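## Task

Slide or carry the orange bin, and no other bin, to the bench edge closest to the arms. Set the hook down lying flat on the bench next to that bin, with its handle sticking out past that same edge. All other objects must stay resting on whatever currently supports them. The result only counts if it holds without any robot touching it, so release everything and pull the arms away at the end.

## Robot and tools

SETUP. Three identical i2rt Big YAM arms, named arm1, arm2 and arm3, share a bench. Each has six revolute joints, a two-finger gripper and a wrist camera (arm1_cam_wrist, arm2_cam_wrist, arm3_cam_wrist). Two fixed room cameras, room_a and room_b, give overview shots. The hand can reach roughly 1.0 m from its joint1 axis. With joints 1 and 6 at 0 and the hand level and forward, the wrist camera rides on top of the hand looking at the fingertips. Loose objects may occasionally get a short nudge from outside.

FRAMES. Any pose shown is in a single scene frame: origin on the floor, +z upward. The hand point is the midpoint between the fingertips; its z axis runs along the fingers and the fingers close along its y axis. The feet of the arms are not printed, so positions must be judged from images and joint readings.

TOOLS.
- execute_actions: argument actions is a list holding one action or nothing. The action is an object keyed by arm name; each arm gets a joints object. Joint values are absolute targets (not offsets): joint1_rad to joint6_rad in radians and gripper_m in metres. Only name the joints you want to move; omitted joints or arms may still be driving toward earlier targets. All named motions begin together and may finish at different times; one action runs at most 15 s. Optional cameras lists which images to return (arm1_cam_wrist, arm2_cam_wrist, arm3_cam_wrist, room_a, room_b, or all); omitted, null or ["all"] means every camera, [] means none. An empty actions list just reports state and pictures. Any unknown key, camera name or out-of-range number rejects the whole call and nothing moves.
- wait: seconds from 0 to 10; commands nothing new, returns state and images.
- zoom_image: camera plus region [x0, y0, x1, y1] in pixels of that camera's most recent full image, top-left is (0, 0), no larger than 504 by 504.
- read_manual: section "licences" (default); returns licence text only.
- finished_scene: scene number 1 or 2; irreversible, reports success and gives the next task.

JOINT RANGES (radians unless noted; tolerance for reaching target in brackets):
- joint1_rad -2.879 to 2.879 [0.045]: rotates the arm about its foot, positive counter-clockwise viewed from above; 0 faces where the foot faces.
- joint2_rad 0 to 3.141 [0.14]: shoulder; 0 has the upper arm pointing back near horizontal, increasing lifts it up then forward.
- joint3_rad 0 to 3.019 [0.09]: elbow; 0 folds the forearm onto the upper arm, increasing opens it.
- joint4_rad -1.692 to 1.57 [0.055]: hand pitch, positive tips fingers up.
- joint5_rad -1.57 to 1.57 [0.03]: hand yaw, positive toward the arm's right.
- joint6_rad -2.094 to 2.094 [0.035]: hand roll, positive clockwise seen from behind the hand.
- gripper_m 0 to 0.093 m [0.003]: fingertip gap; grip force roughly 50 to 62 N per pad, lower on some units.
Joints move at different speeds, so the hand can sweep a wide arc between postures; plan clearances.

RESULT LINES. Each result gives each robot's joint_positions, joint torques (arm joints only, in joint order; carry per-arm offset, scale and noise, nonzero even unloaded) and images in the order named by the pictures line. joint_status per joint: off_target (stopped short, may still push), contact_stop or time_out (target dropped, holds where it stopped), not_followed (a safety check refused the targets; the arm may retry them on later actions), limit_stop_at_motor_heat (heat stop; resend target). A line saying joint command not followed, often with cause:, marks the refusal; empty calls never show it. on_its_own lists joints acting without this call's command; held at gives the target being held, not the position. After time_out a joint may keep pushing toward a target no farther than 0.375, 0.375, 0.113, 0.225, 0.075, 0.3 rad (joints 1-6) from where it is; send its current reading to relieve it. A target very close to the current reading may produce no motion. A joint bearing load will slowly sag.

HAZARDS. The arms do not stop on contact and can push very hard. Sustained pushing or holding heats motors: MOTOR HOT appears at 85 °C, and at 100 °C an OVER-TEMPERATURE FAULT drops that whole arm until it cools. Two arms pressing hard together ends the run; the anti-collision check may react late and ignores fingers, gripper housings and wrist cameras, and no line reports arm-to-arm contact. Arms do not wait for one another. Never drop, slam or fling objects, and never push anything off the bench or out of the work area, which ends the scene. The robot keeps its last command while you think. Less robot motion time is better. Before finishing, open the gripper and retract the arm so nothing rests on the robot.

Each tool is called after "Call:" as name(argument=value, ...) on one line, values as JSON.

## Session

Call:
execute_actions(actions=[])

Scene clock: 0.00 s.
Joint torques (N m, as the arm reports them, + toward a larger angle): no reading
Motor temperatures (°C, as the motors report them): arm1=[30 28 29 32 29 31] | arm2=[29 31 31 31 29 29] | arm3=[31 29 30 32 28 29]
arm1.joint_positions: joint1_rad=-0.174 joint2_rad=+0.560 joint3_rad=+1.612 joint4_rad=-1.499 joint5_rad=-0.052 joint6_rad=+0.747 gripper_m=+0.095
arm1.joint_status: not commanded
arm1.hand: x=-0.8844 y=+0.1443 z=+1.3912 quat_wxyz=(-0.257, +0.249, -0.809, -0.467) (m; scene frame)
arm2.joint_positions: joint1_rad=+0.289 joint2_rad=+0.307 joint3_rad=+1.671 joint4_rad=-1.548 joint5_rad=+0.013 joint6_rad=-0.307 gripper_m=+0.094
arm2.joint_status: not commanded
arm2.hand: x=+0.0117 y=+0.0090 z=+1.4235 quat_wxyz=(-0.413, +0.707, -0.296, -0.492) (m; scene frame)
arm3.joint_positions: joint1_rad=-0.363 joint2_rad=+0.573 joint3_rad=+1.713 joint4_rad=-1.392 joint5_rad=+0.172 joint6_rad=+0.254 gripper_m=+0.094
arm3.joint_status: not commanded
arm3.hand: x=+0.9825 y=+0.1145 z=+1.4343 quat_wxyz=(-0.501, +0.317, -0.724, -0.353) (m; scene frame)
pictures: arm1_cam_wrist, arm2_cam_wrist, arm3_cam_wrist, room_a, room_b
Images, in order (width x height): arm1_cam_wrist 504x504, arm2_cam_wrist 504x504, arm3_cam_wrist 504x504, room_a 504x504, room_b 504x504.

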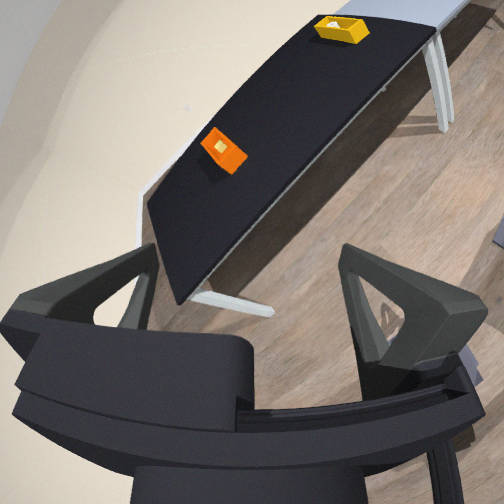

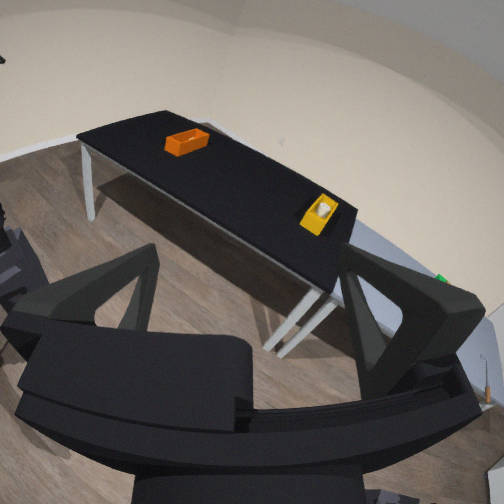

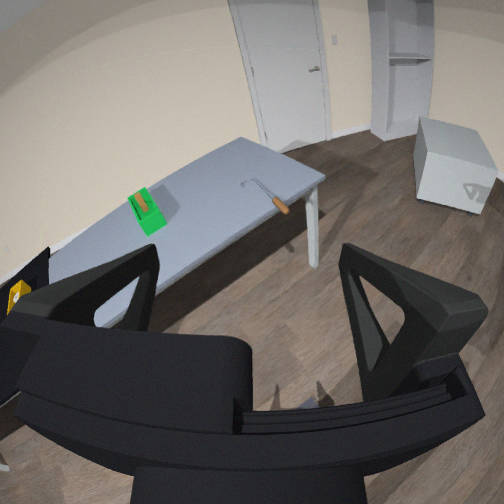

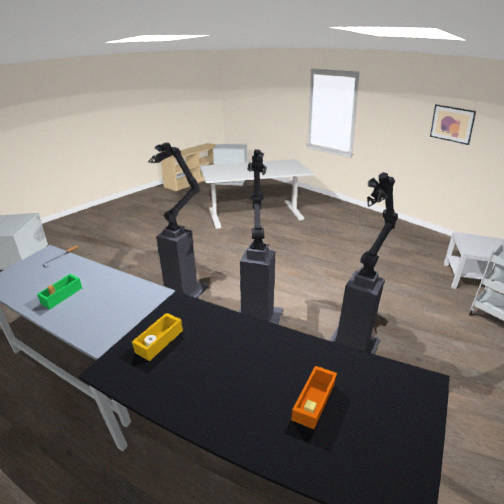

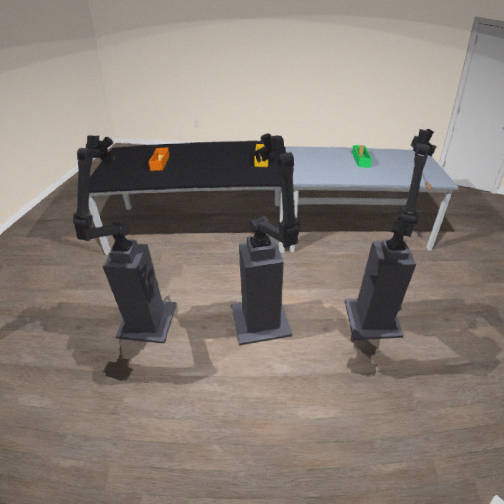

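Call:
zoom_image(camera="arm3_cam_wrist", region=[200, 130, 360, 250])

Call:
zoom_image(camera="room_b", region=[60, 110, 480, 270])

Call:
zoom_image(camera="room_a", region=[0, 200, 200, 350])

Region (200, 130, 360, 250) of arm3_cam_wrist's 504x504 image, scaled by 3.150, with more detail than that image has; it fills the top 378 rows of this view, and the rest is white.

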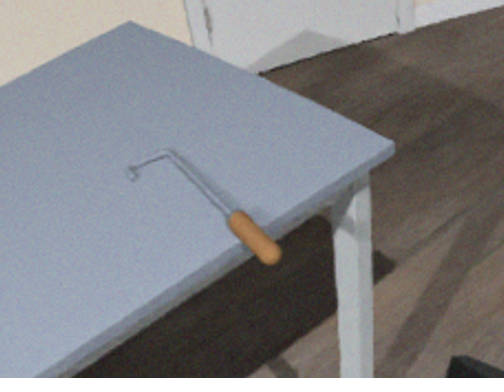

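Region (60, 110, 480, 270) of room_b's 504x504 image, scaled by 1.200, with more detail than that image has; it fills the top 192 rows of this view, and the rest is white.

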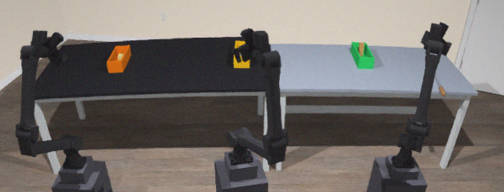

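Region (0, 200, 200, 350) of room_a's 504x504 image, scaled by 2.520, with more detail than that image has; it fills the top 378 rows of this view, and the rest is white.

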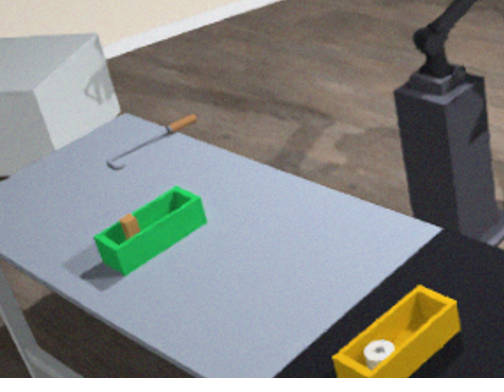

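Call:
execute_actions(actions=[{"arm3":{"joints":{"joint1_rad":-0.57,"joint2_rad":1.592,"joint3_rad":1.739,"joint4_rad":-1.194,"joint5_rad":0,"joint6_rad":0}},"arm1":{"joints":{"joint1_rad":0.05,"joint2_rad":1.592,"joint3_rad":1.739,"joint4_rad":-1.194,"joint5_rad":0,"joint6_rad":0}},"arm2":{"joints":{"joint1_rad":-0.2,"joint2_rad":1.592,"joint3_rad":1.739,"joint4_rad":-1.194,"joint5_rad":0,"joint6_rad":0}}}])

Scene clock: 35.03 s.
Joint torques (N m, as the arm reports them, + toward a larger angle): arm1=[ -0.11 -19.37  13.72   1.28   0.13  -0.2 ] | arm2=[ -0.78 -19.81  11.25   1.33   0.12   0.04] | arm3=[  0.47 -18.56  10.04   1.76  -0.08  -0.1 ]
Motor temperatures (°C, as the motors report them): arm1=[30 28 31 32 29 31] | arm2=[29 32 31 31 29 29] | arm3=[31 29 32 32 28 30]
arm1.joint_positions: joint1_rad=+0.042 joint2_rad=+1.603 joint3_rad=+1.708 joint4_rad=-1.196 joint5_rad=-0.001 joint6_rad=+0.009 gripper_m=+0.095
arm1.joint_status: all done
arm1.hand: x=-0.8866 y=+0.5932 z=+1.1038 quat_wxyz=(-0.170, +0.669, -0.705, -0.164) (m; scene frame)
arm2.joint_positions: joint1_rad=-0.196 joint2_rad=+1.613 joint3_rad=+1.701 joint4_rad=-1.197 joint5_rad=-0.001 joint6_rad=-0.009 gripper_m=+0.094
arm2.joint_status: all done
arm2.hand: x=+0.0066 y=+0.6035 z=+1.1065 quat_wxyz=(-0.160, +0.691, -0.685, -0.166) (m; scene frame)
arm3.joint_positions: joint1_rad=-0.560 joint2_rad=+1.609 joint3_rad=+1.723 joint4_rad=-1.203 joint5_rad=+0.003 joint6_rad=+0.009 gripper_m=+0.094
arm3.joint_status: all done
arm3.hand: x=+1.2267 y=+0.5010 z=+1.0851 quat_wxyz=(-0.209, +0.466, -0.852, -0.111) (m; scene frame)
pictures: arm1_cam_wrist, arm2_cam_wrist, arm3_cam_wrist, room_a, room_b
Images, in order (width x height): arm1_cam_wrist 504x504, arm2_cam_wrist 504x504, arm3_cam_wrist 504x504, room_a 504x504, room_b 504x504.

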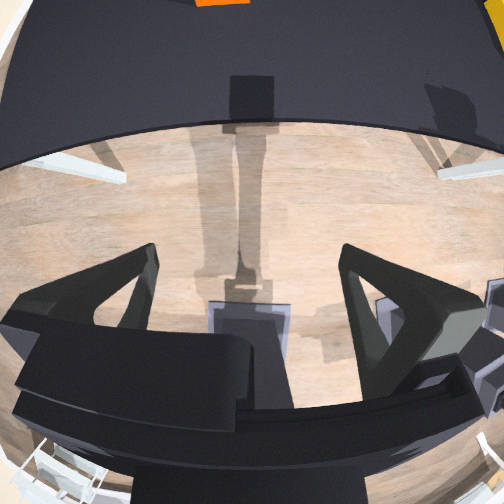

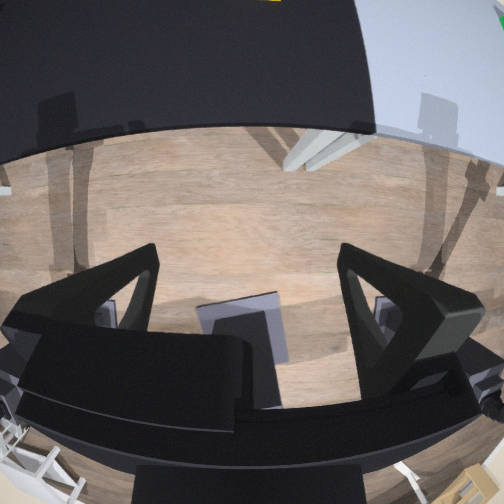

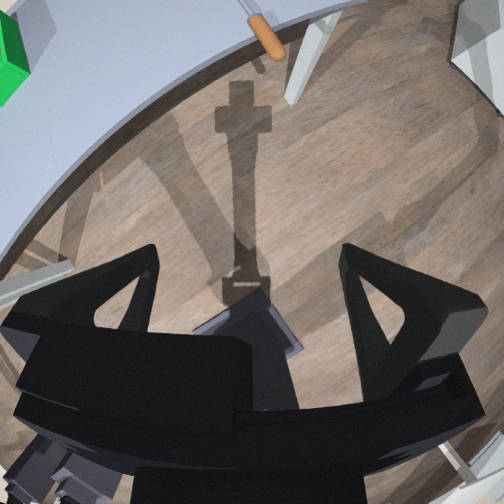

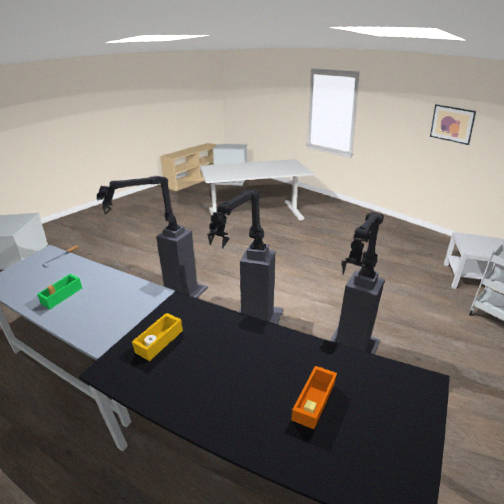

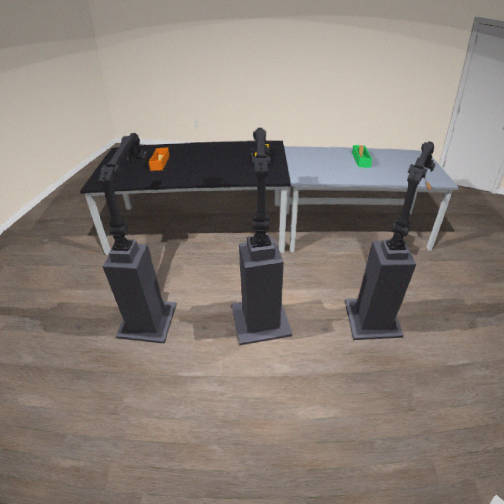

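Call:
execute_actions(actions=[{"arm3":{"joints":{"joint1_rad":-0.64,"joint2_rad":1.877,"joint3_rad":1.08,"joint4_rad":0.51}},"arm1":{"joints":{"joint1_rad":0.09,"joint2_rad":1.877,"joint3_rad":1.08,"joint4_rad":0.51}},"arm2":{"joints":{"joint1_rad":-0.6,"joint2_rad":1.877,"joint3_rad":1.08,"joint4_rad":0.51}}}])

Scene clock: 55.20 s.
Joint torques (N m, as the arm reports them, + toward a larger angle): arm1=[ -0.24 -21.39   9.69   2.55   0.13  -0.19] | arm2=[ -1.12 -20.77   7.82   2.86   0.07   0.02] | arm3=[  1.86 -19.1    6.75   2.99  -0.03  -0.08]
Motor temperatures (°C, as the motors report them): arm1=[30 29 34 32 29 31] | arm2=[29 33 34 31 29 29] | arm3=[31 30 33 32 28 30]
arm1.joint_positions: joint1_rad=+0.089 joint2_rad=+1.881 joint3_rad=+1.071 joint4_rad=+0.492 joint5_rad=-0.001 joint6_rad=+0.008 gripper_m=+0.095
arm1.joint_status: all done
arm1.hand: x=-0.9142 y=+0.6974 z=+0.8920 quat_wxyz=(-0.412, +0.572, -0.574, -0.416) (m; scene frame)
arm2.joint_positions: joint1_rad=-0.594 joint2_rad=+1.886 joint3_rad=+1.062 joint4_rad=+0.490 joint5_rad=+0.001 joint6_rad=-0.007 gripper_m=+0.094
arm2.joint_status: all done
arm2.hand: x=+0.2738 y=+0.6503 z=+0.8933 quat_wxyz=(-0.481, +0.451, -0.679, -0.323) (m; scene frame)
arm3.joint_positions: joint1_rad=-0.644 joint2_rad=+1.886 joint3_rad=+1.081 joint4_rad=+0.488 joint5_rad=+0.001 joint6_rad=+0.008 gripper_m=+0.094
arm3.joint_status: all done
arm3.hand: x=+1.3320 y=+0.5542 z=+0.8707 quat_wxyz=(-0.525, +0.361, -0.726, -0.260) (m; scene frame)
pictures: arm1_cam_wrist, arm2_cam_wrist, arm3_cam_wrist, room_a, room_b
Images, in order (width x height): arm1_cam_wrist 504x504, arm2_cam_wrist 504x504, arm3_cam_wrist 504x504, room_a 504x504, room_b 504x504.

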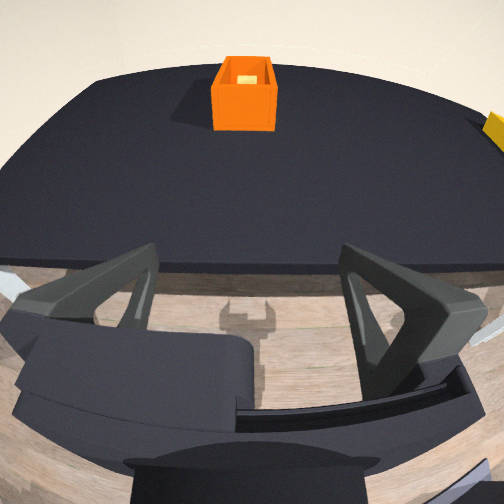

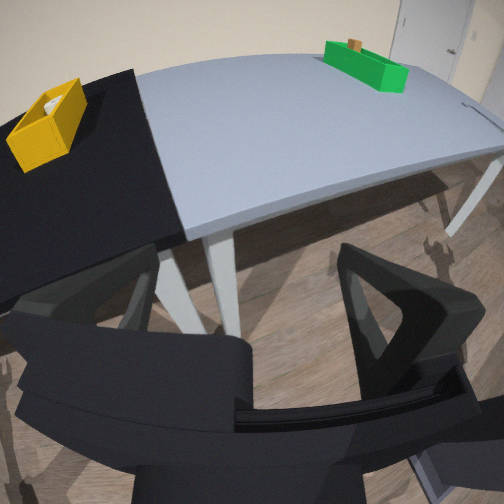

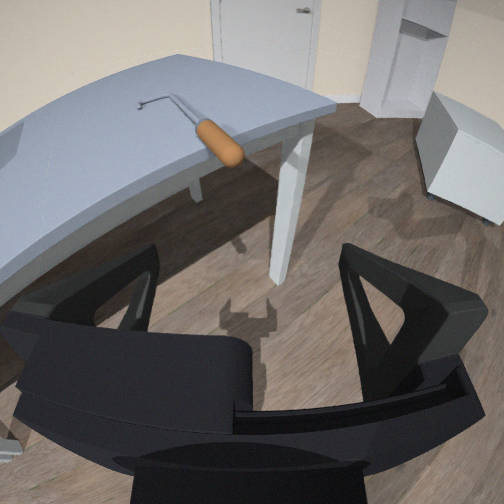

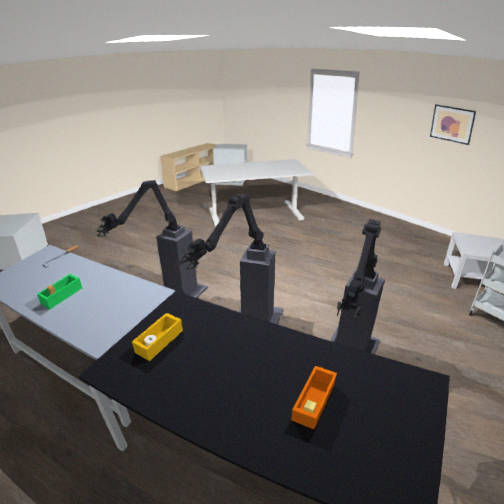

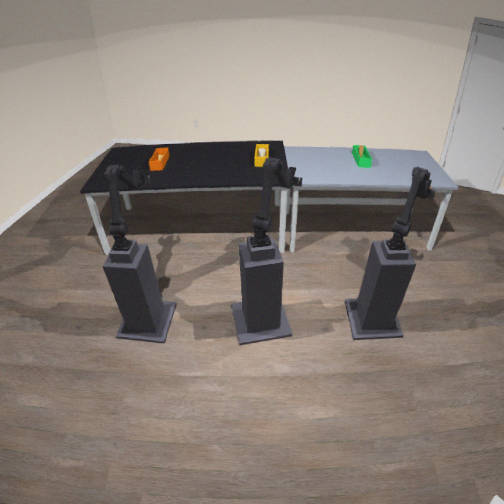

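Call:
execute_actions(actions=[{"arm3":{"joints":{"joint1_rad":-0.764,"joint2_rad":2.385,"joint3_rad":1.62,"joint4_rad":0.65,"joint5_rad":-0.5}}}], cameras=["arm3_cam_wrist","room_a"])

Scene clock: 81.10 s.
Joint torques (N m, as the arm reports them, + toward a larger angle): arm1=[ -1.09 -21.46   9.86   2.38   0.15  -0.21] | arm2=[ -0.96 -20.74   7.83   2.86   0.08   0.01] | arm3=[  1.91 -27.43  10.54   2.77  -0.14  -0.09]
Motor temperatures (°C, as the motors report them): arm1=[30 30 33 32 29 31] | arm2=[29 34 34 31 29 29] | arm3=[31 31 33 32 28 30]
arm1.joint_positions: joint1_rad=+0.089 joint2_rad=+1.881 joint3_rad=+1.071 joint4_rad=+0.492 joint5_rad=-0.001 joint6_rad=+0.008 gripper_m=+0.095
arm1.joint_status: not commanded
arm1.hand: x=-0.9142 y=+0.6974 z=+0.8920 quat_wxyz=(-0.412, +0.572, -0.574, -0.416) (m; scene frame)
arm2.joint_positions: joint1_rad=-0.594 joint2_rad=+1.886 joint3_rad=+1.062 joint4_rad=+0.490 joint5_rad=+0.001 joint6_rad=-0.007 gripper_m=+0.094
arm2.joint_status: not commanded
arm2.hand: x=+0.2738 y=+0.6503 z=+0.8933 quat_wxyz=(-0.481, +0.451, -0.679, -0.323) (m; scene frame)
arm3.joint_positions: joint1_rad=-0.773 joint2_rad=+2.413 joint3_rad=+1.573 joint4_rad=+0.631 joint5_rad=-0.498 joint6_rad=+0.007 gripper_m=+0.094
arm3.joint_status: all done
arm3.hand: x=+1.4280 y=+0.6391 z=+0.7531 quat_wxyz=(-0.486, +0.435, -0.637, -0.411) (m; scene frame)
pictures: arm3_cam_wrist, room_a
Images, in order (width x height): arm3_cam_wrist 504x504, room_a 504x504.

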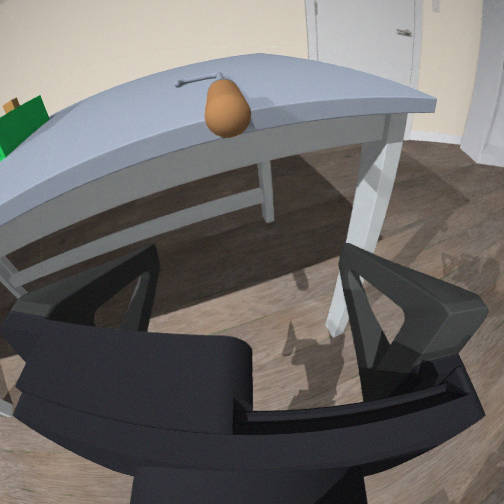

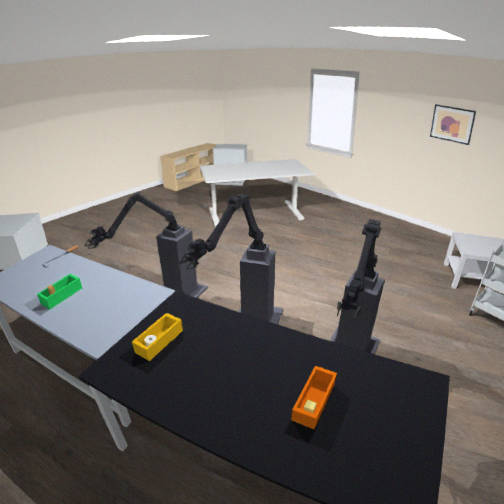

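Call:
execute_actions(actions=[{"arm3":{"joints":{"joint1_rad":-0.735,"joint2_rad":2.517,"joint3_rad":1.93,"joint4_rad":0.575,"joint5_rad":-0.6}}}], cameras=["arm3_cam_wrist"])

Scene clock: 95.93 s.
Joint torques (N m, as the arm reports them, + toward a larger angle): arm1=[ -0.56 -21.32   9.81   2.59   0.18  -0.24] | arm2=[ -1.24 -20.89   7.79   2.84   0.07   0.02] | arm3=[  1.4  -28.95  11.41   1.71  -0.12  -0.09]
Motor temperatures (°C, as the motors report them): arm1=[30 30 33 32 29 31] | arm2=[29 34 34 32 29 29] | arm3=[31 32 34 32 28 30]
arm1.joint_positions: joint1_rad=+0.089 joint2_rad=+1.881 joint3_rad=+1.071 joint4_rad=+0.492 joint5_rad=-0.001 joint6_rad=+0.008 gripper_m=+0.095
arm1.joint_status: not commanded
arm1.hand: x=-0.9142 y=+0.6974 z=+0.8920 quat_wxyz=(-0.412, +0.572, -0.574, -0.416) (m; scene frame)
arm2.joint_positions: joint1_rad=-0.594 joint2_rad=+1.886 joint3_rad=+1.062 joint4_rad=+0.490 joint5_rad=+0.001 joint6_rad=-0.007 gripper_m=+0.094
arm2.joint_status: not commanded
arm2.hand: x=+0.2738 y=+0.6503 z=+0.8933 quat_wxyz=(-0.481, +0.451, -0.679, -0.323) (m; scene frame)
arm3.joint_positions: joint1_rad=-0.738 joint2_rad=+2.533 joint3_rad=+1.883 joint4_rad=+0.579 joint5_rad=-0.598 joint6_rad=+0.007 gripper_m=+0.094
arm3.joint_status: all done
arm3.hand: x=+1.4385 y=+0.7164 z=+0.7966 quat_wxyz=(-0.507, +0.467, -0.561, -0.459) (m; scene frame)
pictures: arm3_cam_wrist
Images, in order (width x height): arm3_cam_wrist 504x504.

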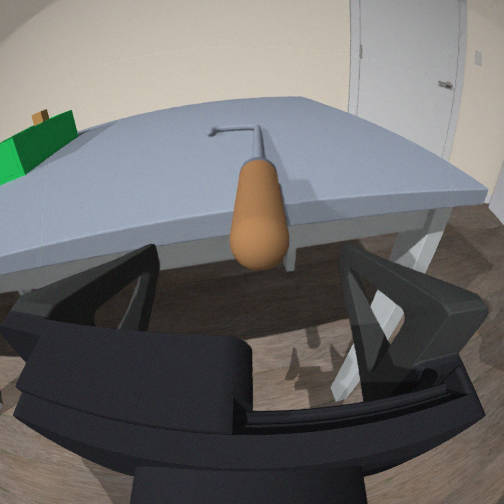

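Call:
execute_actions(actions=[{"arm3":{"joints":{"joint1_rad":-0.695,"joint2_rad":2.752,"joint3_rad":2.37,"joint4_rad":0.37}}}], cameras=["arm3_cam_wrist"])

Scene clock: 104.77 s.
Joint torques (N m, as the arm reports them, + toward a larger angle): arm1=[ -0.38 -21.28   9.74   2.56   0.14  -0.18] | arm2=[ -1.01 -20.85   7.83   2.89   0.06   0.01] | arm3=[  1.25 -32.48  13.12   1.88  -0.08  -0.06]
Motor temperatures (°C, as the motors report them): arm1=[30 30 34 32 29 31] | arm2=[29 34 34 32 29 29] | arm3=[31 32 35 32 28 30]
arm1.joint_positions: joint1_rad=+0.089 joint2_rad=+1.881 joint3_rad=+1.071 joint4_rad=+0.492 joint5_rad=-0.001 joint6_rad=+0.008 gripper_m=+0.095
arm1.joint_status: not commanded
arm1.hand: x=-0.9142 y=+0.6974 z=+0.8920 quat_wxyz=(-0.412, +0.572, -0.574, -0.416) (m; scene frame)
arm2.joint_positions: joint1_rad=-0.594 joint2_rad=+1.886 joint3_rad=+1.062 joint4_rad=+0.490 joint5_rad=+0.001 joint6_rad=-0.007 gripper_m=+0.094
arm2.joint_status: not commanded
arm2.hand: x=+0.2738 y=+0.6503 z=+0.8933 quat_wxyz=(-0.481, +0.451, -0.679, -0.323) (m; scene frame)
arm3.joint_positions: joint1_rad=-0.696 joint2_rad=+2.777 joint3_rad=+2.313 joint4_rad=+0.372 joint5_rad=-0.599 joint6_rad=+0.007 gripper_m=+0.094
arm3.joint_status: all done
arm3.hand: x=+1.4501 y=+0.7878 z=+0.7626 quat_wxyz=(-0.489, +0.479, -0.559, -0.468) (m; scene frame)
pictures: arm3_cam_wrist
Images, in order (width x height): arm3_cam_wrist 504x504.

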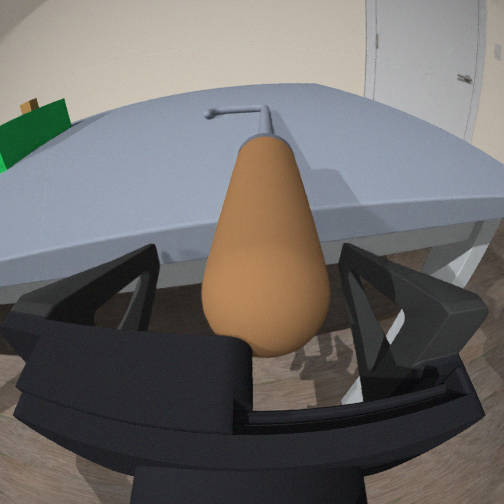

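Call:
execute_actions(actions=[{"arm3":{"joints":{"joint1_rad":-0.705,"joint2_rad":2.725,"joint3_rad":2.375}}}], cameras=["arm3_cam_wrist"])

Scene clock: 112.10 s.
Joint torques (N m, as the arm reports them, + toward a larger angle): arm1=[ -0.48 -21.31   9.85   2.49   0.18  -0.22] | arm2=[ -1.13 -20.72   7.84   2.87   0.07   0.01] | arm3=[  0.44 -33.21  13.67   1.93  -0.08  -0.07]
Motor temperatures (°C, as the motors report them): arm1=[30 30 34 32 29 31] | arm2=[29 34 34 32 29 29] | arm3=[31 33 36 32 28 30]
arm1.joint_positions: joint1_rad=+0.089 joint2_rad=+1.881 joint3_rad=+1.071 joint4_rad=+0.492 joint5_rad=-0.001 joint6_rad=+0.008 gripper_m=+0.095
arm1.joint_status: not commanded
arm1.hand: x=-0.9142 y=+0.6974 z=+0.8920 quat_wxyz=(-0.412, +0.572, -0.574, -0.416) (m; scene frame)
arm2.joint_positions: joint1_rad=-0.594 joint2_rad=+1.886 joint3_rad=+1.062 joint4_rad=+0.490 joint5_rad=+0.001 joint6_rad=-0.007 gripper_m=+0.094
arm2.joint_status: not commanded
arm2.hand: x=+0.2738 y=+0.6503 z=+0.8933 quat_wxyz=(-0.481, +0.451, -0.679, -0.323) (m; scene frame)
arm3.joint_positions: joint1_rad=-0.696 joint2_rad=+2.763 joint3_rad=+2.313 joint4_rad=+0.372 joint5_rad=-0.599 joint6_rad=+0.007 gripper_m=+0.094
arm3.joint_status: all done
arm3.hand: x=+1.4511 y=+0.7891 z=+0.7758 quat_wxyz=(-0.494, +0.479, -0.554, -0.469) (m; scene frame)
pictures: arm3_cam_wrist
Images, in order (width x height): arm3_cam_wrist 504x504.

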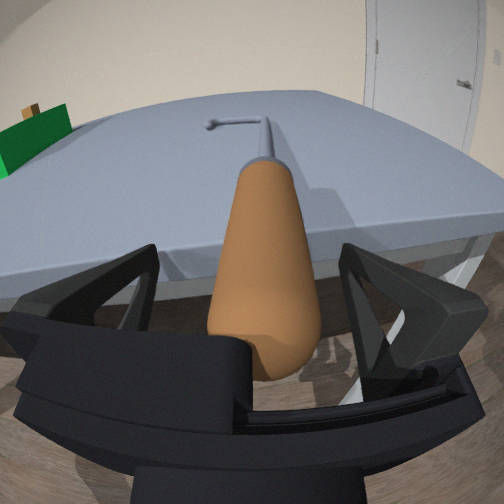

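Call:
execute_actions(actions=[{"arm3":{"joints":{"gripper_m":0.0}},"arm2":{"joints":{"joint1_rad":0.1}}}], cameras=["arm3_cam_wrist"])

Call:
execute_actions(actions=[{"arm3":{"joints":{"joint2_rad":2.2,"joint3_rad":1.75,"joint4_rad":0.45}}}], cameras=["arm3_cam_wrist"])

Scene clock: 121.60 s.
Joint torques (N m, as the arm reports them, + toward a larger angle): arm1=[ -0.73 -21.42   9.69   2.55   0.14  -0.24] | arm2=[ -0.68 -20.74   7.87   2.88   0.14   0.  ] | arm3=[  0.64 -33.25  13.66   1.88   0.01  -0.06]
Motor temperatures (°C, as the motors report them): arm1=[30 30 34 32 29 31] | arm2=[29 34 34 32 29 29] | arm3=[31 34 38 32 28 30]
arm1.joint_positions: joint1_rad=+0.089 joint2_rad=+1.881 joint3_rad=+1.071 joint4_rad=+0.492 joint5_rad=-0.001 joint6_rad=+0.008 gripper_m=+0.095
arm1.joint_status: not commanded
arm1.hand: x=-0.9142 y=+0.6974 z=+0.8920 quat_wxyz=(-0.412, +0.572, -0.574, -0.416) (m; scene frame)
arm2.joint_positions: joint1_rad=+0.099 joint2_rad=+1.886 joint3_rad=+1.062 joint4_rad=+0.490 joint5_rad=-0.002 joint6_rad=-0.007 gripper_m=+0.094
arm2.joint_status: all done
arm2.hand: x=-0.1981 y=+0.6740 z=+0.8979 quat_wxyz=(-0.345, +0.654, -0.483, -0.469) (m; scene frame)
arm3.joint_positions: joint1_rad=-0.697 joint2_rad=+2.763 joint3_rad=+2.314 joint4_rad=+0.372 joint5_rad=-0.602 joint6_rad=+0.006 gripper_m=+0.029
arm3.joint_status: gripper_m off_target (ended at +0.029, target +0.000)
arm3.hand: x=+1.4516 y=+0.7886 z=+0.7761 quat_wxyz=(-0.494, +0.480, -0.553, -0.469) (m; scene frame)
pictures: arm3_cam_wrist
Images, in order (width x height): arm3_cam_wrist 504x504.

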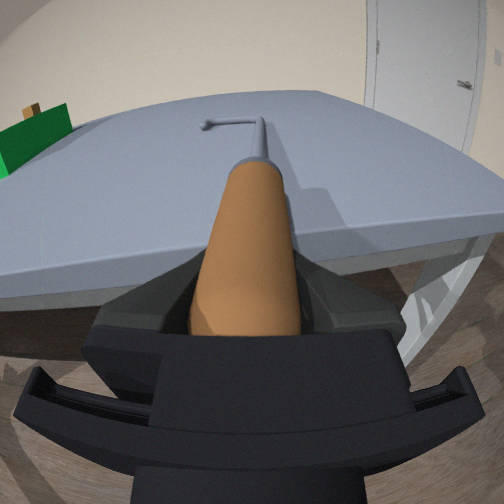

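Scene clock: 123.20 s.
Joint torques (N m, as the arm reports them, + toward a larger angle): arm1=[ -0.42 -21.69   9.89   2.58   0.14  -0.16] | arm2=[ -0.45 -20.7    7.85   2.85   0.15   0.01] | arm3=[  1.17 -25.22   8.02   2.45  -0.06  -0.07]
Motor temperatures (°C, as the motors report them): arm1=[30 30 34 32 29 31] | arm2=[29 34 34 32 29 29] | arm3=[31 34 37 32 28 30]
arm1.joint_positions: joint1_rad=+0.089 joint2_rad=+1.881 joint3_rad=+1.071 joint4_rad=+0.492 joint5_rad=-0.001 joint6_rad=+0.008 gripper_m=+0.095
arm1.joint_status: not commanded
arm1.hand: x=-0.9142 y=+0.6974 z=+0.8920 quat_wxyz=(-0.412, +0.572, -0.574, -0.416) (m; scene frame)
arm2.joint_positions: joint1_rad=+0.099 joint2_rad=+1.886 joint3_rad=+1.062 joint4_rad=+0.490 joint5_rad=-0.002 joint6_rad=-0.007 gripper_m=+0.094
arm2.joint_status: not commanded
arm2.hand: x=-0.1981 y=+0.6740 z=+0.8979 quat_wxyz=(-0.345, +0.654, -0.483, -0.469) (m; scene frame)
arm3.joint_positions: joint1_rad=-0.697 joint2_rad=+2.203 joint3_rad=+1.754 joint4_rad=+0.435 joint5_rad=-0.599 joint6_rad=+0.006 gripper_m=+0.000
arm3.joint_status: all done
arm3.on_its_own: gripper_m moved -0.028 to your old target +0.000
arm3.hand: x=+1.3883 y=+0.7155 z=+0.9782 quat_wxyz=(-0.517, +0.477, -0.532, -0.472) (m; scene frame)
pictures: arm3_cam_wrist
Images, in order (width x height): arm3_cam_wrist 504x504.

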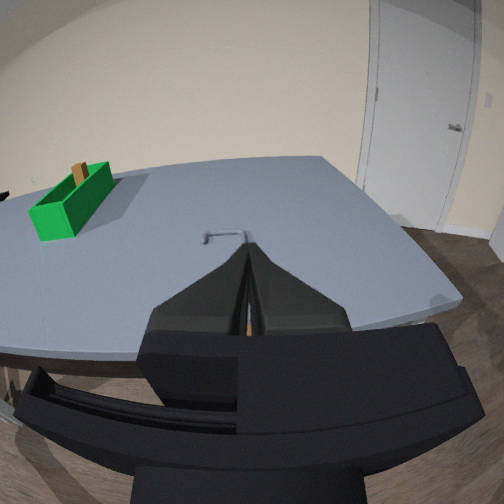

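Call:
execute_actions(actions=[{"arm3":{"joints":{"gripper_m":0.093,"joint2_rad":2.1,"joint3_rad":1.4,"joint4_rad":0.45}}}], cameras=["arm3_cam_wrist","room_a","room_b"])

Scene clock: 127.27 s.
Joint torques (N m, as the arm reports them, + toward a larger angle): arm1=[ -0.4  -21.14   9.71   2.53   0.12  -0.2 ] | arm2=[ -0.54 -20.66   7.89   2.88   0.14   0.02] | arm3=[  0.95 -23.34   7.42   2.61  -0.14  -0.08]
Motor temperatures (°C, as the motors report them): arm1=[30 30 34 32 29 31] | arm2=[29 34 34 32 29 29] | arm3=[31 34 37 32 28 30]
arm1.joint_positions: joint1_rad=+0.089 joint2_rad=+1.881 joint3_rad=+1.071 joint4_rad=+0.492 joint5_rad=-0.001 joint6_rad=+0.008 gripper_m=+0.095
arm1.joint_status: not commanded
arm1.hand: x=-0.9142 y=+0.6974 z=+0.8920 quat_wxyz=(-0.412, +0.572, -0.574, -0.416) (m; scene frame)
arm2.joint_positions: joint1_rad=+0.099 joint2_rad=+1.886 joint3_rad=+1.062 joint4_rad=+0.490 joint5_rad=-0.002 joint6_rad=-0.007 gripper_m=+0.094
arm2.joint_status: not commanded
arm2.hand: x=-0.1981 y=+0.6740 z=+0.8979 quat_wxyz=(-0.345, +0.654, -0.483, -0.469) (m; scene frame)
arm3.joint_positions: joint1_rad=-0.697 joint2_rad=+2.114 joint3_rad=+1.398 joint4_rad=+0.435 joint5_rad=-0.599 joint6_rad=+0.006 gripper_m=+0.093
arm3.joint_status: all done
arm3.hand: x=+1.3314 y=+0.6462 z=+0.8608 quat_wxyz=(-0.419, +0.484, -0.620, -0.454) (m; scene frame)
pictures: arm3_cam_wrist, room_a, room_b
Images, in order (width x height): arm3_cam_wrist 504x504, room_a 504x504, room_b 504x504.

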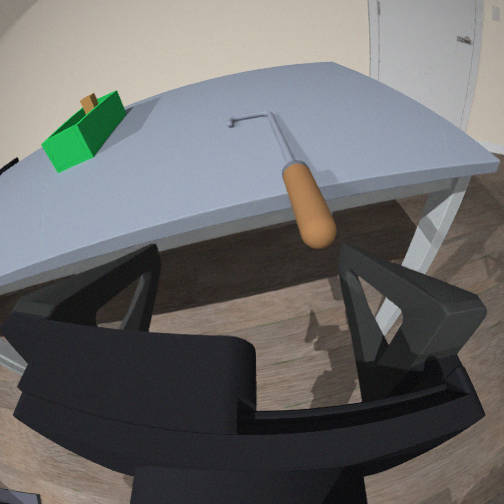

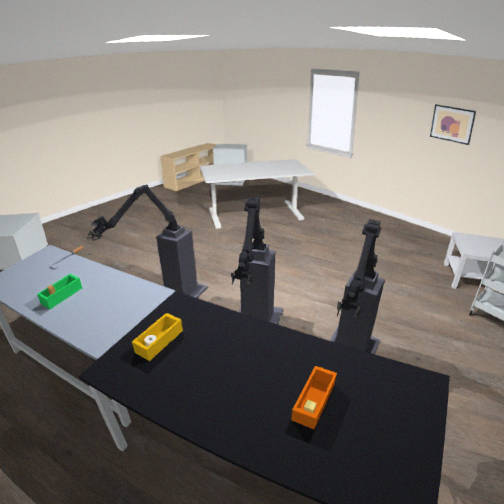

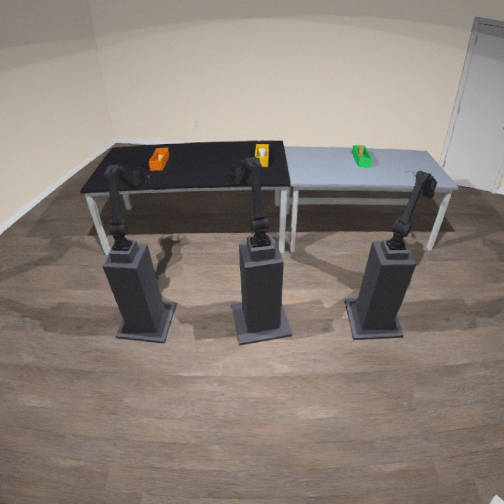

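Call:
execute_actions(actions=[{"arm3":{"joints":{"joint1_rad":-0.73,"joint2_rad":2.455,"joint3_rad":1.68,"joint4_rad":0.865,"joint5_rad":-0.65,"joint6_rad":1.571}}}], cameras=["arm3_cam_wrist"])

Scene clock: 144.67 s.
Joint torques (N m, as the arm reports them, + toward a larger angle): arm1=[ -0.79 -21.61   9.74   2.6    0.17  -0.18] | arm2=[ -0.49 -20.69   7.9    2.88   0.15   0.01] | arm3=[  0.67 -27.99  10.45   2.81  -0.07   0.  ]
Motor temperatures (°C, as the motors report them): arm1=[30 31 34 32 29 31] | arm2=[29 35 34 32 29 29] | arm3=[31 33 35 32 28 30]
arm1.joint_positions: joint1_rad=+0.089 joint2_rad=+1.881 joint3_rad=+1.071 joint4_rad=+0.492 joint5_rad=-0.001 joint6_rad=+0.008 gripper_m=+0.095
arm1.joint_status: not commanded
arm1.hand: x=-0.9142 y=+0.6974 z=+0.8920 quat_wxyz=(-0.412, +0.572, -0.574, -0.416) (m; scene frame)
arm2.joint_positions: joint1_rad=+0.099 joint2_rad=+1.886 joint3_rad=+1.062 joint4_rad=+0.490 joint5_rad=-0.002 joint6_rad=-0.007 gripper_m=+0.094
arm2.joint_status: not commanded
arm2.hand: x=-0.1981 y=+0.6740 z=+0.8979 quat_wxyz=(-0.345, +0.654, -0.483, -0.469) (m; scene frame)
arm3.joint_positions: joint1_rad=-0.723 joint2_rad=+2.486 joint3_rad=+1.631 joint4_rad=+0.845 joint5_rad=-0.649 joint6_rad=+1.562 gripper_m=+0.093
arm3.joint_status: all done
arm3.hand: x=+1.3788 y=+0.6794 z=+0.7694 quat_wxyz=(-0.029, -0.025, -0.712, -0.701) (m; scene frame)
pictures: arm3_cam_wrist
Images, in order (width x height): arm3_cam_wrist 504x504.

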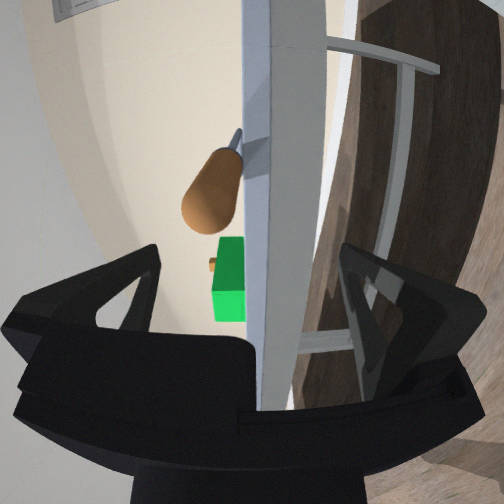

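Call:
execute_actions(actions=[{"arm3":{"joints":{"joint1_rad":-0.672,"joint2_rad":2.59,"joint3_rad":2.04,"joint4_rad":0.632,"joint5_rad":-0.63}}}], cameras=["arm3_cam_wrist"])

Scene clock: 159.03 s.
Joint torques (N m, as the arm reports them, + toward a larger angle): arm1=[ -0.3  -21.69   9.83   2.72   0.14  -0.23] | arm2=[ -0.48 -20.77   7.87   2.86   0.15   0.02] | arm3=[  1.29 -29.3   11.69   1.7    0.04  -0.01]
Motor temperatures (°C, as the motors report them): arm1=[30 31 34 32 29 31] | arm2=[29 35 35 32 29 29] | arm3=[31 34 36 32 28 30]
arm1.joint_positions: joint1_rad=+0.089 joint2_rad=+1.881 joint3_rad=+1.071 joint4_rad=+0.492 joint5_rad=-0.001 joint6_rad=+0.008 gripper_m=+0.095
arm1.joint_status: not commanded
arm1.hand: x=-0.9142 y=+0.6974 z=+0.8920 quat_wxyz=(-0.412, +0.572, -0.574, -0.416) (m; scene frame)
arm2.joint_positions: joint1_rad=+0.099 joint2_rad=+1.886 joint3_rad=+1.062 joint4_rad=+0.490 joint5_rad=-0.002 joint6_rad=-0.007 gripper_m=+0.094
arm2.joint_status: not commanded
arm2.hand: x=-0.1981 y=+0.6740 z=+0.8979 quat_wxyz=(-0.345, +0.654, -0.483, -0.469) (m; scene frame)
arm3.joint_positions: joint1_rad=-0.673 joint2_rad=+2.603 joint3_rad=+1.994 joint4_rad=+0.639 joint5_rad=-0.631 joint6_rad=+1.564 gripper_m=+0.093
arm3.joint_status: all done
arm3.hand: x=+1.3973 y=+0.7653 z=+0.8057 quat_wxyz=(-0.026, -0.005, -0.701, -0.712) (m; scene frame)
pictures: arm3_cam_wrist
Images, in order (width x height): arm3_cam_wrist 504x504.

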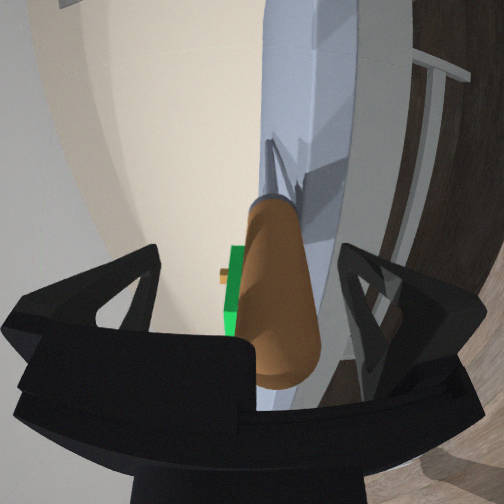

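Call:
execute_actions(actions=[{"arm3":{"joints":{"joint1_rad":-0.655,"joint2_rad":2.605,"joint4_rad":0.61}}}], cameras=["arm3_cam_wrist"])

Scene clock: 164.50 s.
Joint torques (N m, as the arm reports them, + toward a larger angle): arm1=[ -0.66 -21.6    9.67   2.56   0.15  -0.2 ] | arm2=[ -0.5  -20.73   7.88   2.87   0.15   0.01] | arm3=[  2.59 -28.16  11.69   1.57   0.04  -0.03]
Motor temperatures (°C, as the motors report them): arm1=[30 31 34 32 29 31] | arm2=[29 35 35 32 29 29] | arm3=[31 34 37 32 28 30]
arm1.joint_positions: joint1_rad=+0.089 joint2_rad=+1.881 joint3_rad=+1.071 joint4_rad=+0.492 joint5_rad=-0.001 joint6_rad=+0.008 gripper_m=+0.095
arm1.joint_status: not commanded
arm1.hand: x=-0.9142 y=+0.6974 z=+0.8920 quat_wxyz=(-0.412, +0.572, -0.574, -0.416) (m; scene frame)
arm2.joint_positions: joint1_rad=+0.099 joint2_rad=+1.886 joint3_rad=+1.062 joint4_rad=+0.490 joint5_rad=-0.002 joint6_rad=-0.007 gripper_m=+0.094
arm2.joint_status: not commanded
arm2.hand: x=-0.1981 y=+0.6740 z=+0.8979 quat_wxyz=(-0.345, +0.654, -0.483, -0.469) (m; scene frame)
arm3.joint_positions: joint1_rad=-0.666 joint2_rad=+2.603 joint3_rad=+1.994 joint4_rad=+0.618 joint5_rad=-0.631 joint6_rad=+1.564 gripper_m=+0.093
arm3.joint_status: all done
arm3.hand: x=+1.3920 y=+0.7686 z=+0.8009 quat_wxyz=(-0.019, -0.007, -0.707, -0.706) (m; scene frame)
pictures: arm3_cam_wrist
Images, in order (width x height): arm3_cam_wrist 504x504.

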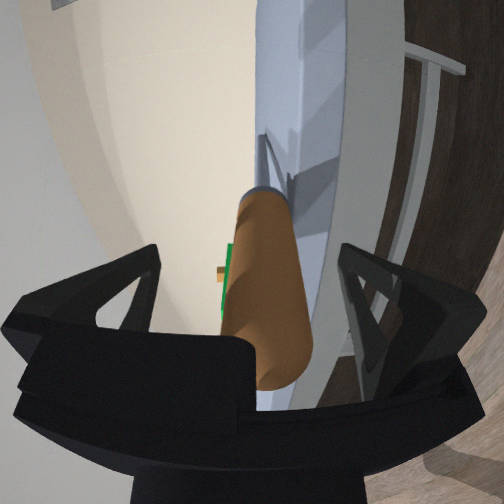

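Call:
execute_actions(actions=[{"arm3":{"joints":{"joint1_rad":-0.648,"joint2_rad":2.615,"gripper_m":0}}}], cameras=["arm3_cam_wrist"])

Call:
execute_actions(actions=[{"arm3":{"joints":{"joint2_rad":2.5,"joint4_rad":0.56}}}], cameras=["arm3_cam_wrist","room_a"])

Scene clock: 170.00 s.
Joint torques (N m, as the arm reports them, + toward a larger angle): arm1=[  0.13 -21.65   9.77   2.33   0.16  -0.21] | arm2=[ -0.46 -20.78   7.88   2.86   0.15   0.01] | arm3=[  2.33 -27.82  11.68   1.75   0.01  -0.03]
Motor temperatures (°C, as the motors report them): arm1=[30 31 34 32 29 31] | arm2=[29 35 35 32 29 29] | arm3=[31 34 37 32 28 30]
arm1.joint_positions: joint1_rad=+0.089 joint2_rad=+1.881 joint3_rad=+1.071 joint4_rad=+0.492 joint5_rad=-0.001 joint6_rad=+0.008 gripper_m=+0.095
arm1.joint_status: not commanded
arm1.hand: x=-0.9142 y=+0.6974 z=+0.8920 quat_wxyz=(-0.412, +0.572, -0.574, -0.416) (m; scene frame)
arm2.joint_positions: joint1_rad=+0.099 joint2_rad=+1.886 joint3_rad=+1.062 joint4_rad=+0.490 joint5_rad=-0.002 joint6_rad=-0.007 gripper_m=+0.094
arm2.joint_status: not commanded
arm2.hand: x=-0.1981 y=+0.6740 z=+0.8979 quat_wxyz=(-0.345, +0.654, -0.483, -0.469) (m; scene frame)
arm3.joint_positions: joint1_rad=-0.661 joint2_rad=+2.612 joint3_rad=+1.994 joint4_rad=+0.615 joint5_rad=-0.631 joint6_rad=+1.564 gripper_m=+0.030
arm3.joint_status: gripper_m off_target (ended at +0.030, target +0.000); the others done
arm3.hand: x=+1.3878 y=+0.7703 z=+0.7925 quat_wxyz=(-0.015, -0.008, -0.711, -0.703) (m; scene frame)
pictures: arm3_cam_wrist
Images, in order (width x height): arm3_cam_wrist 504x504.

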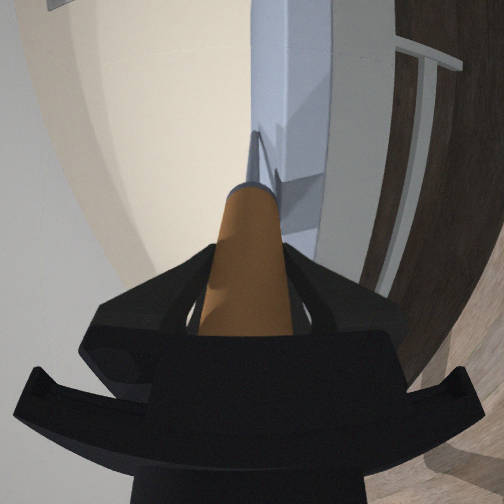

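Scene clock: 170.93 s.
Joint torques (N m, as the arm reports them, + toward a larger angle): arm1=[ -0.63 -21.28   9.94   2.56   0.15  -0.23] | arm2=[ -0.43 -20.71   7.87   2.85   0.16   0.02] | arm3=[  2.02 -35.18  11.88   2.85  -0.02  -0.02]
Motor temperatures (°C, as the motors report them): arm1=[30 31 34 32 29 31] | arm2=[29 35 35 32 29 29] | arm3=[31 34 37 32 28 30]
arm1.joint_positions: joint1_rad=+0.089 joint2_rad=+1.881 joint3_rad=+1.071 joint4_rad=+0.492 joint5_rad=-0.001 joint6_rad=+0.008 gripper_m=+0.095
arm1.joint_status: not commanded
arm1.hand: x=-0.9142 y=+0.6974 z=+0.8920 quat_wxyz=(-0.412, +0.572, -0.574, -0.416) (m; scene frame)
arm2.joint_positions: joint1_rad=+0.099 joint2_rad=+1.886 joint3_rad=+1.062 joint4_rad=+0.490 joint5_rad=-0.002 joint6_rad=-0.007 gripper_m=+0.094
arm2.joint_status: not commanded
arm2.hand: x=-0.1981 y=+0.6740 z=+0.8979 quat_wxyz=(-0.345, +0.654, -0.483, -0.469) (m; scene frame)
arm3.joint_positions: joint1_rad=-0.660 joint2_rad=+2.574 joint3_rad=+1.994 joint4_rad=+0.542 joint5_rad=-0.631 joint6_rad=+1.564 gripper_m=+0.030
arm3.joint_status: all done
arm3.hand: x=+1.3889 y=+0.7730 z=+0.8103 quat_wxyz=(-0.007, -0.016, -0.721, -0.693) (m; scene frame)
pictures: arm3_cam_wrist, room_a
Images, in order (width x height): arm3_cam_wrist 504x504, room_a 504x504.

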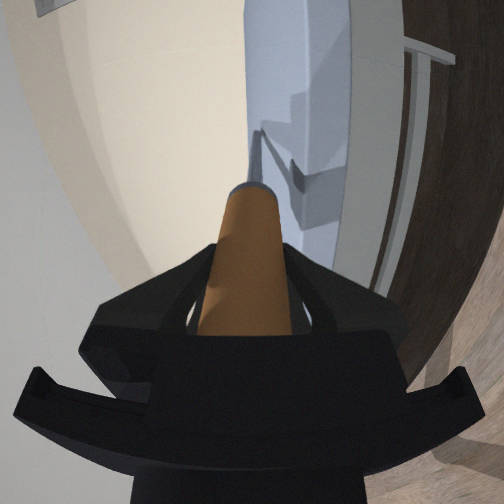

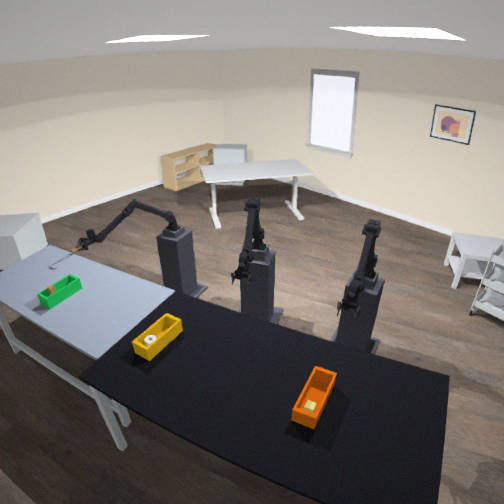

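Call:
execute_actions(actions=[{"arm3":{"joints":{"joint2_rad":2.33}}}], cameras=["arm3_cam_wrist","room_a"])

Scene clock: 177.33 s.
Joint torques (N m, as the arm reports them, + toward a larger angle): arm1=[ -0.47 -21.33   9.73   2.47   0.16  -0.19] | arm2=[ -0.51 -20.72   7.86   2.87   0.16   0.01] | arm3=[  2.33 -32.59  12.42   3.3    0.03  -0.02]
Motor temperatures (°C, as the motors report them): arm1=[30 31 34 32 29 31] | arm2=[29 35 35 32 29 29] | arm3=[31 35 37 32 28 30]
arm1.joint_positions: joint1_rad=+0.089 joint2_rad=+1.881 joint3_rad=+1.071 joint4_rad=+0.492 joint5_rad=-0.001 joint6_rad=+0.008 gripper_m=+0.095
arm1.joint_status: not commanded
arm1.hand: x=-0.9142 y=+0.6974 z=+0.8920 quat_wxyz=(-0.412, +0.572, -0.574, -0.416) (m; scene frame)
arm2.joint_positions: joint1_rad=+0.099 joint2_rad=+1.886 joint3_rad=+1.062 joint4_rad=+0.490 joint5_rad=-0.002 joint6_rad=-0.007 gripper_m=+0.094
arm2.joint_status: not commanded
arm2.hand: x=-0.1981 y=+0.6740 z=+0.8979 quat_wxyz=(-0.345, +0.654, -0.483, -0.469) (m; scene frame)
arm3.joint_positions: joint1_rad=-0.660 joint2_rad=+2.381 joint3_rad=+1.994 joint4_rad=+0.530 joint5_rad=-0.631 joint6_rad=+1.564 gripper_m=+0.030
arm3.joint_status: all done
arm3.hand: x=+1.3867 y=+0.7725 z=+0.9791 quat_wxyz=(-0.045, +0.023, -0.668, -0.742) (m; scene frame)
pictures: arm3_cam_wrist, room_a
Images, in order (width x height): arm3_cam_wrist 504x504, room_a 504x504.

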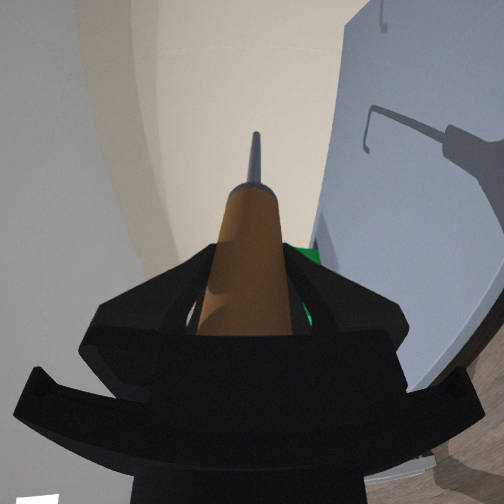

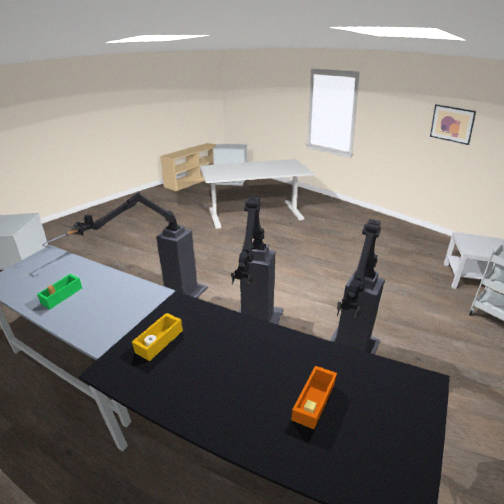

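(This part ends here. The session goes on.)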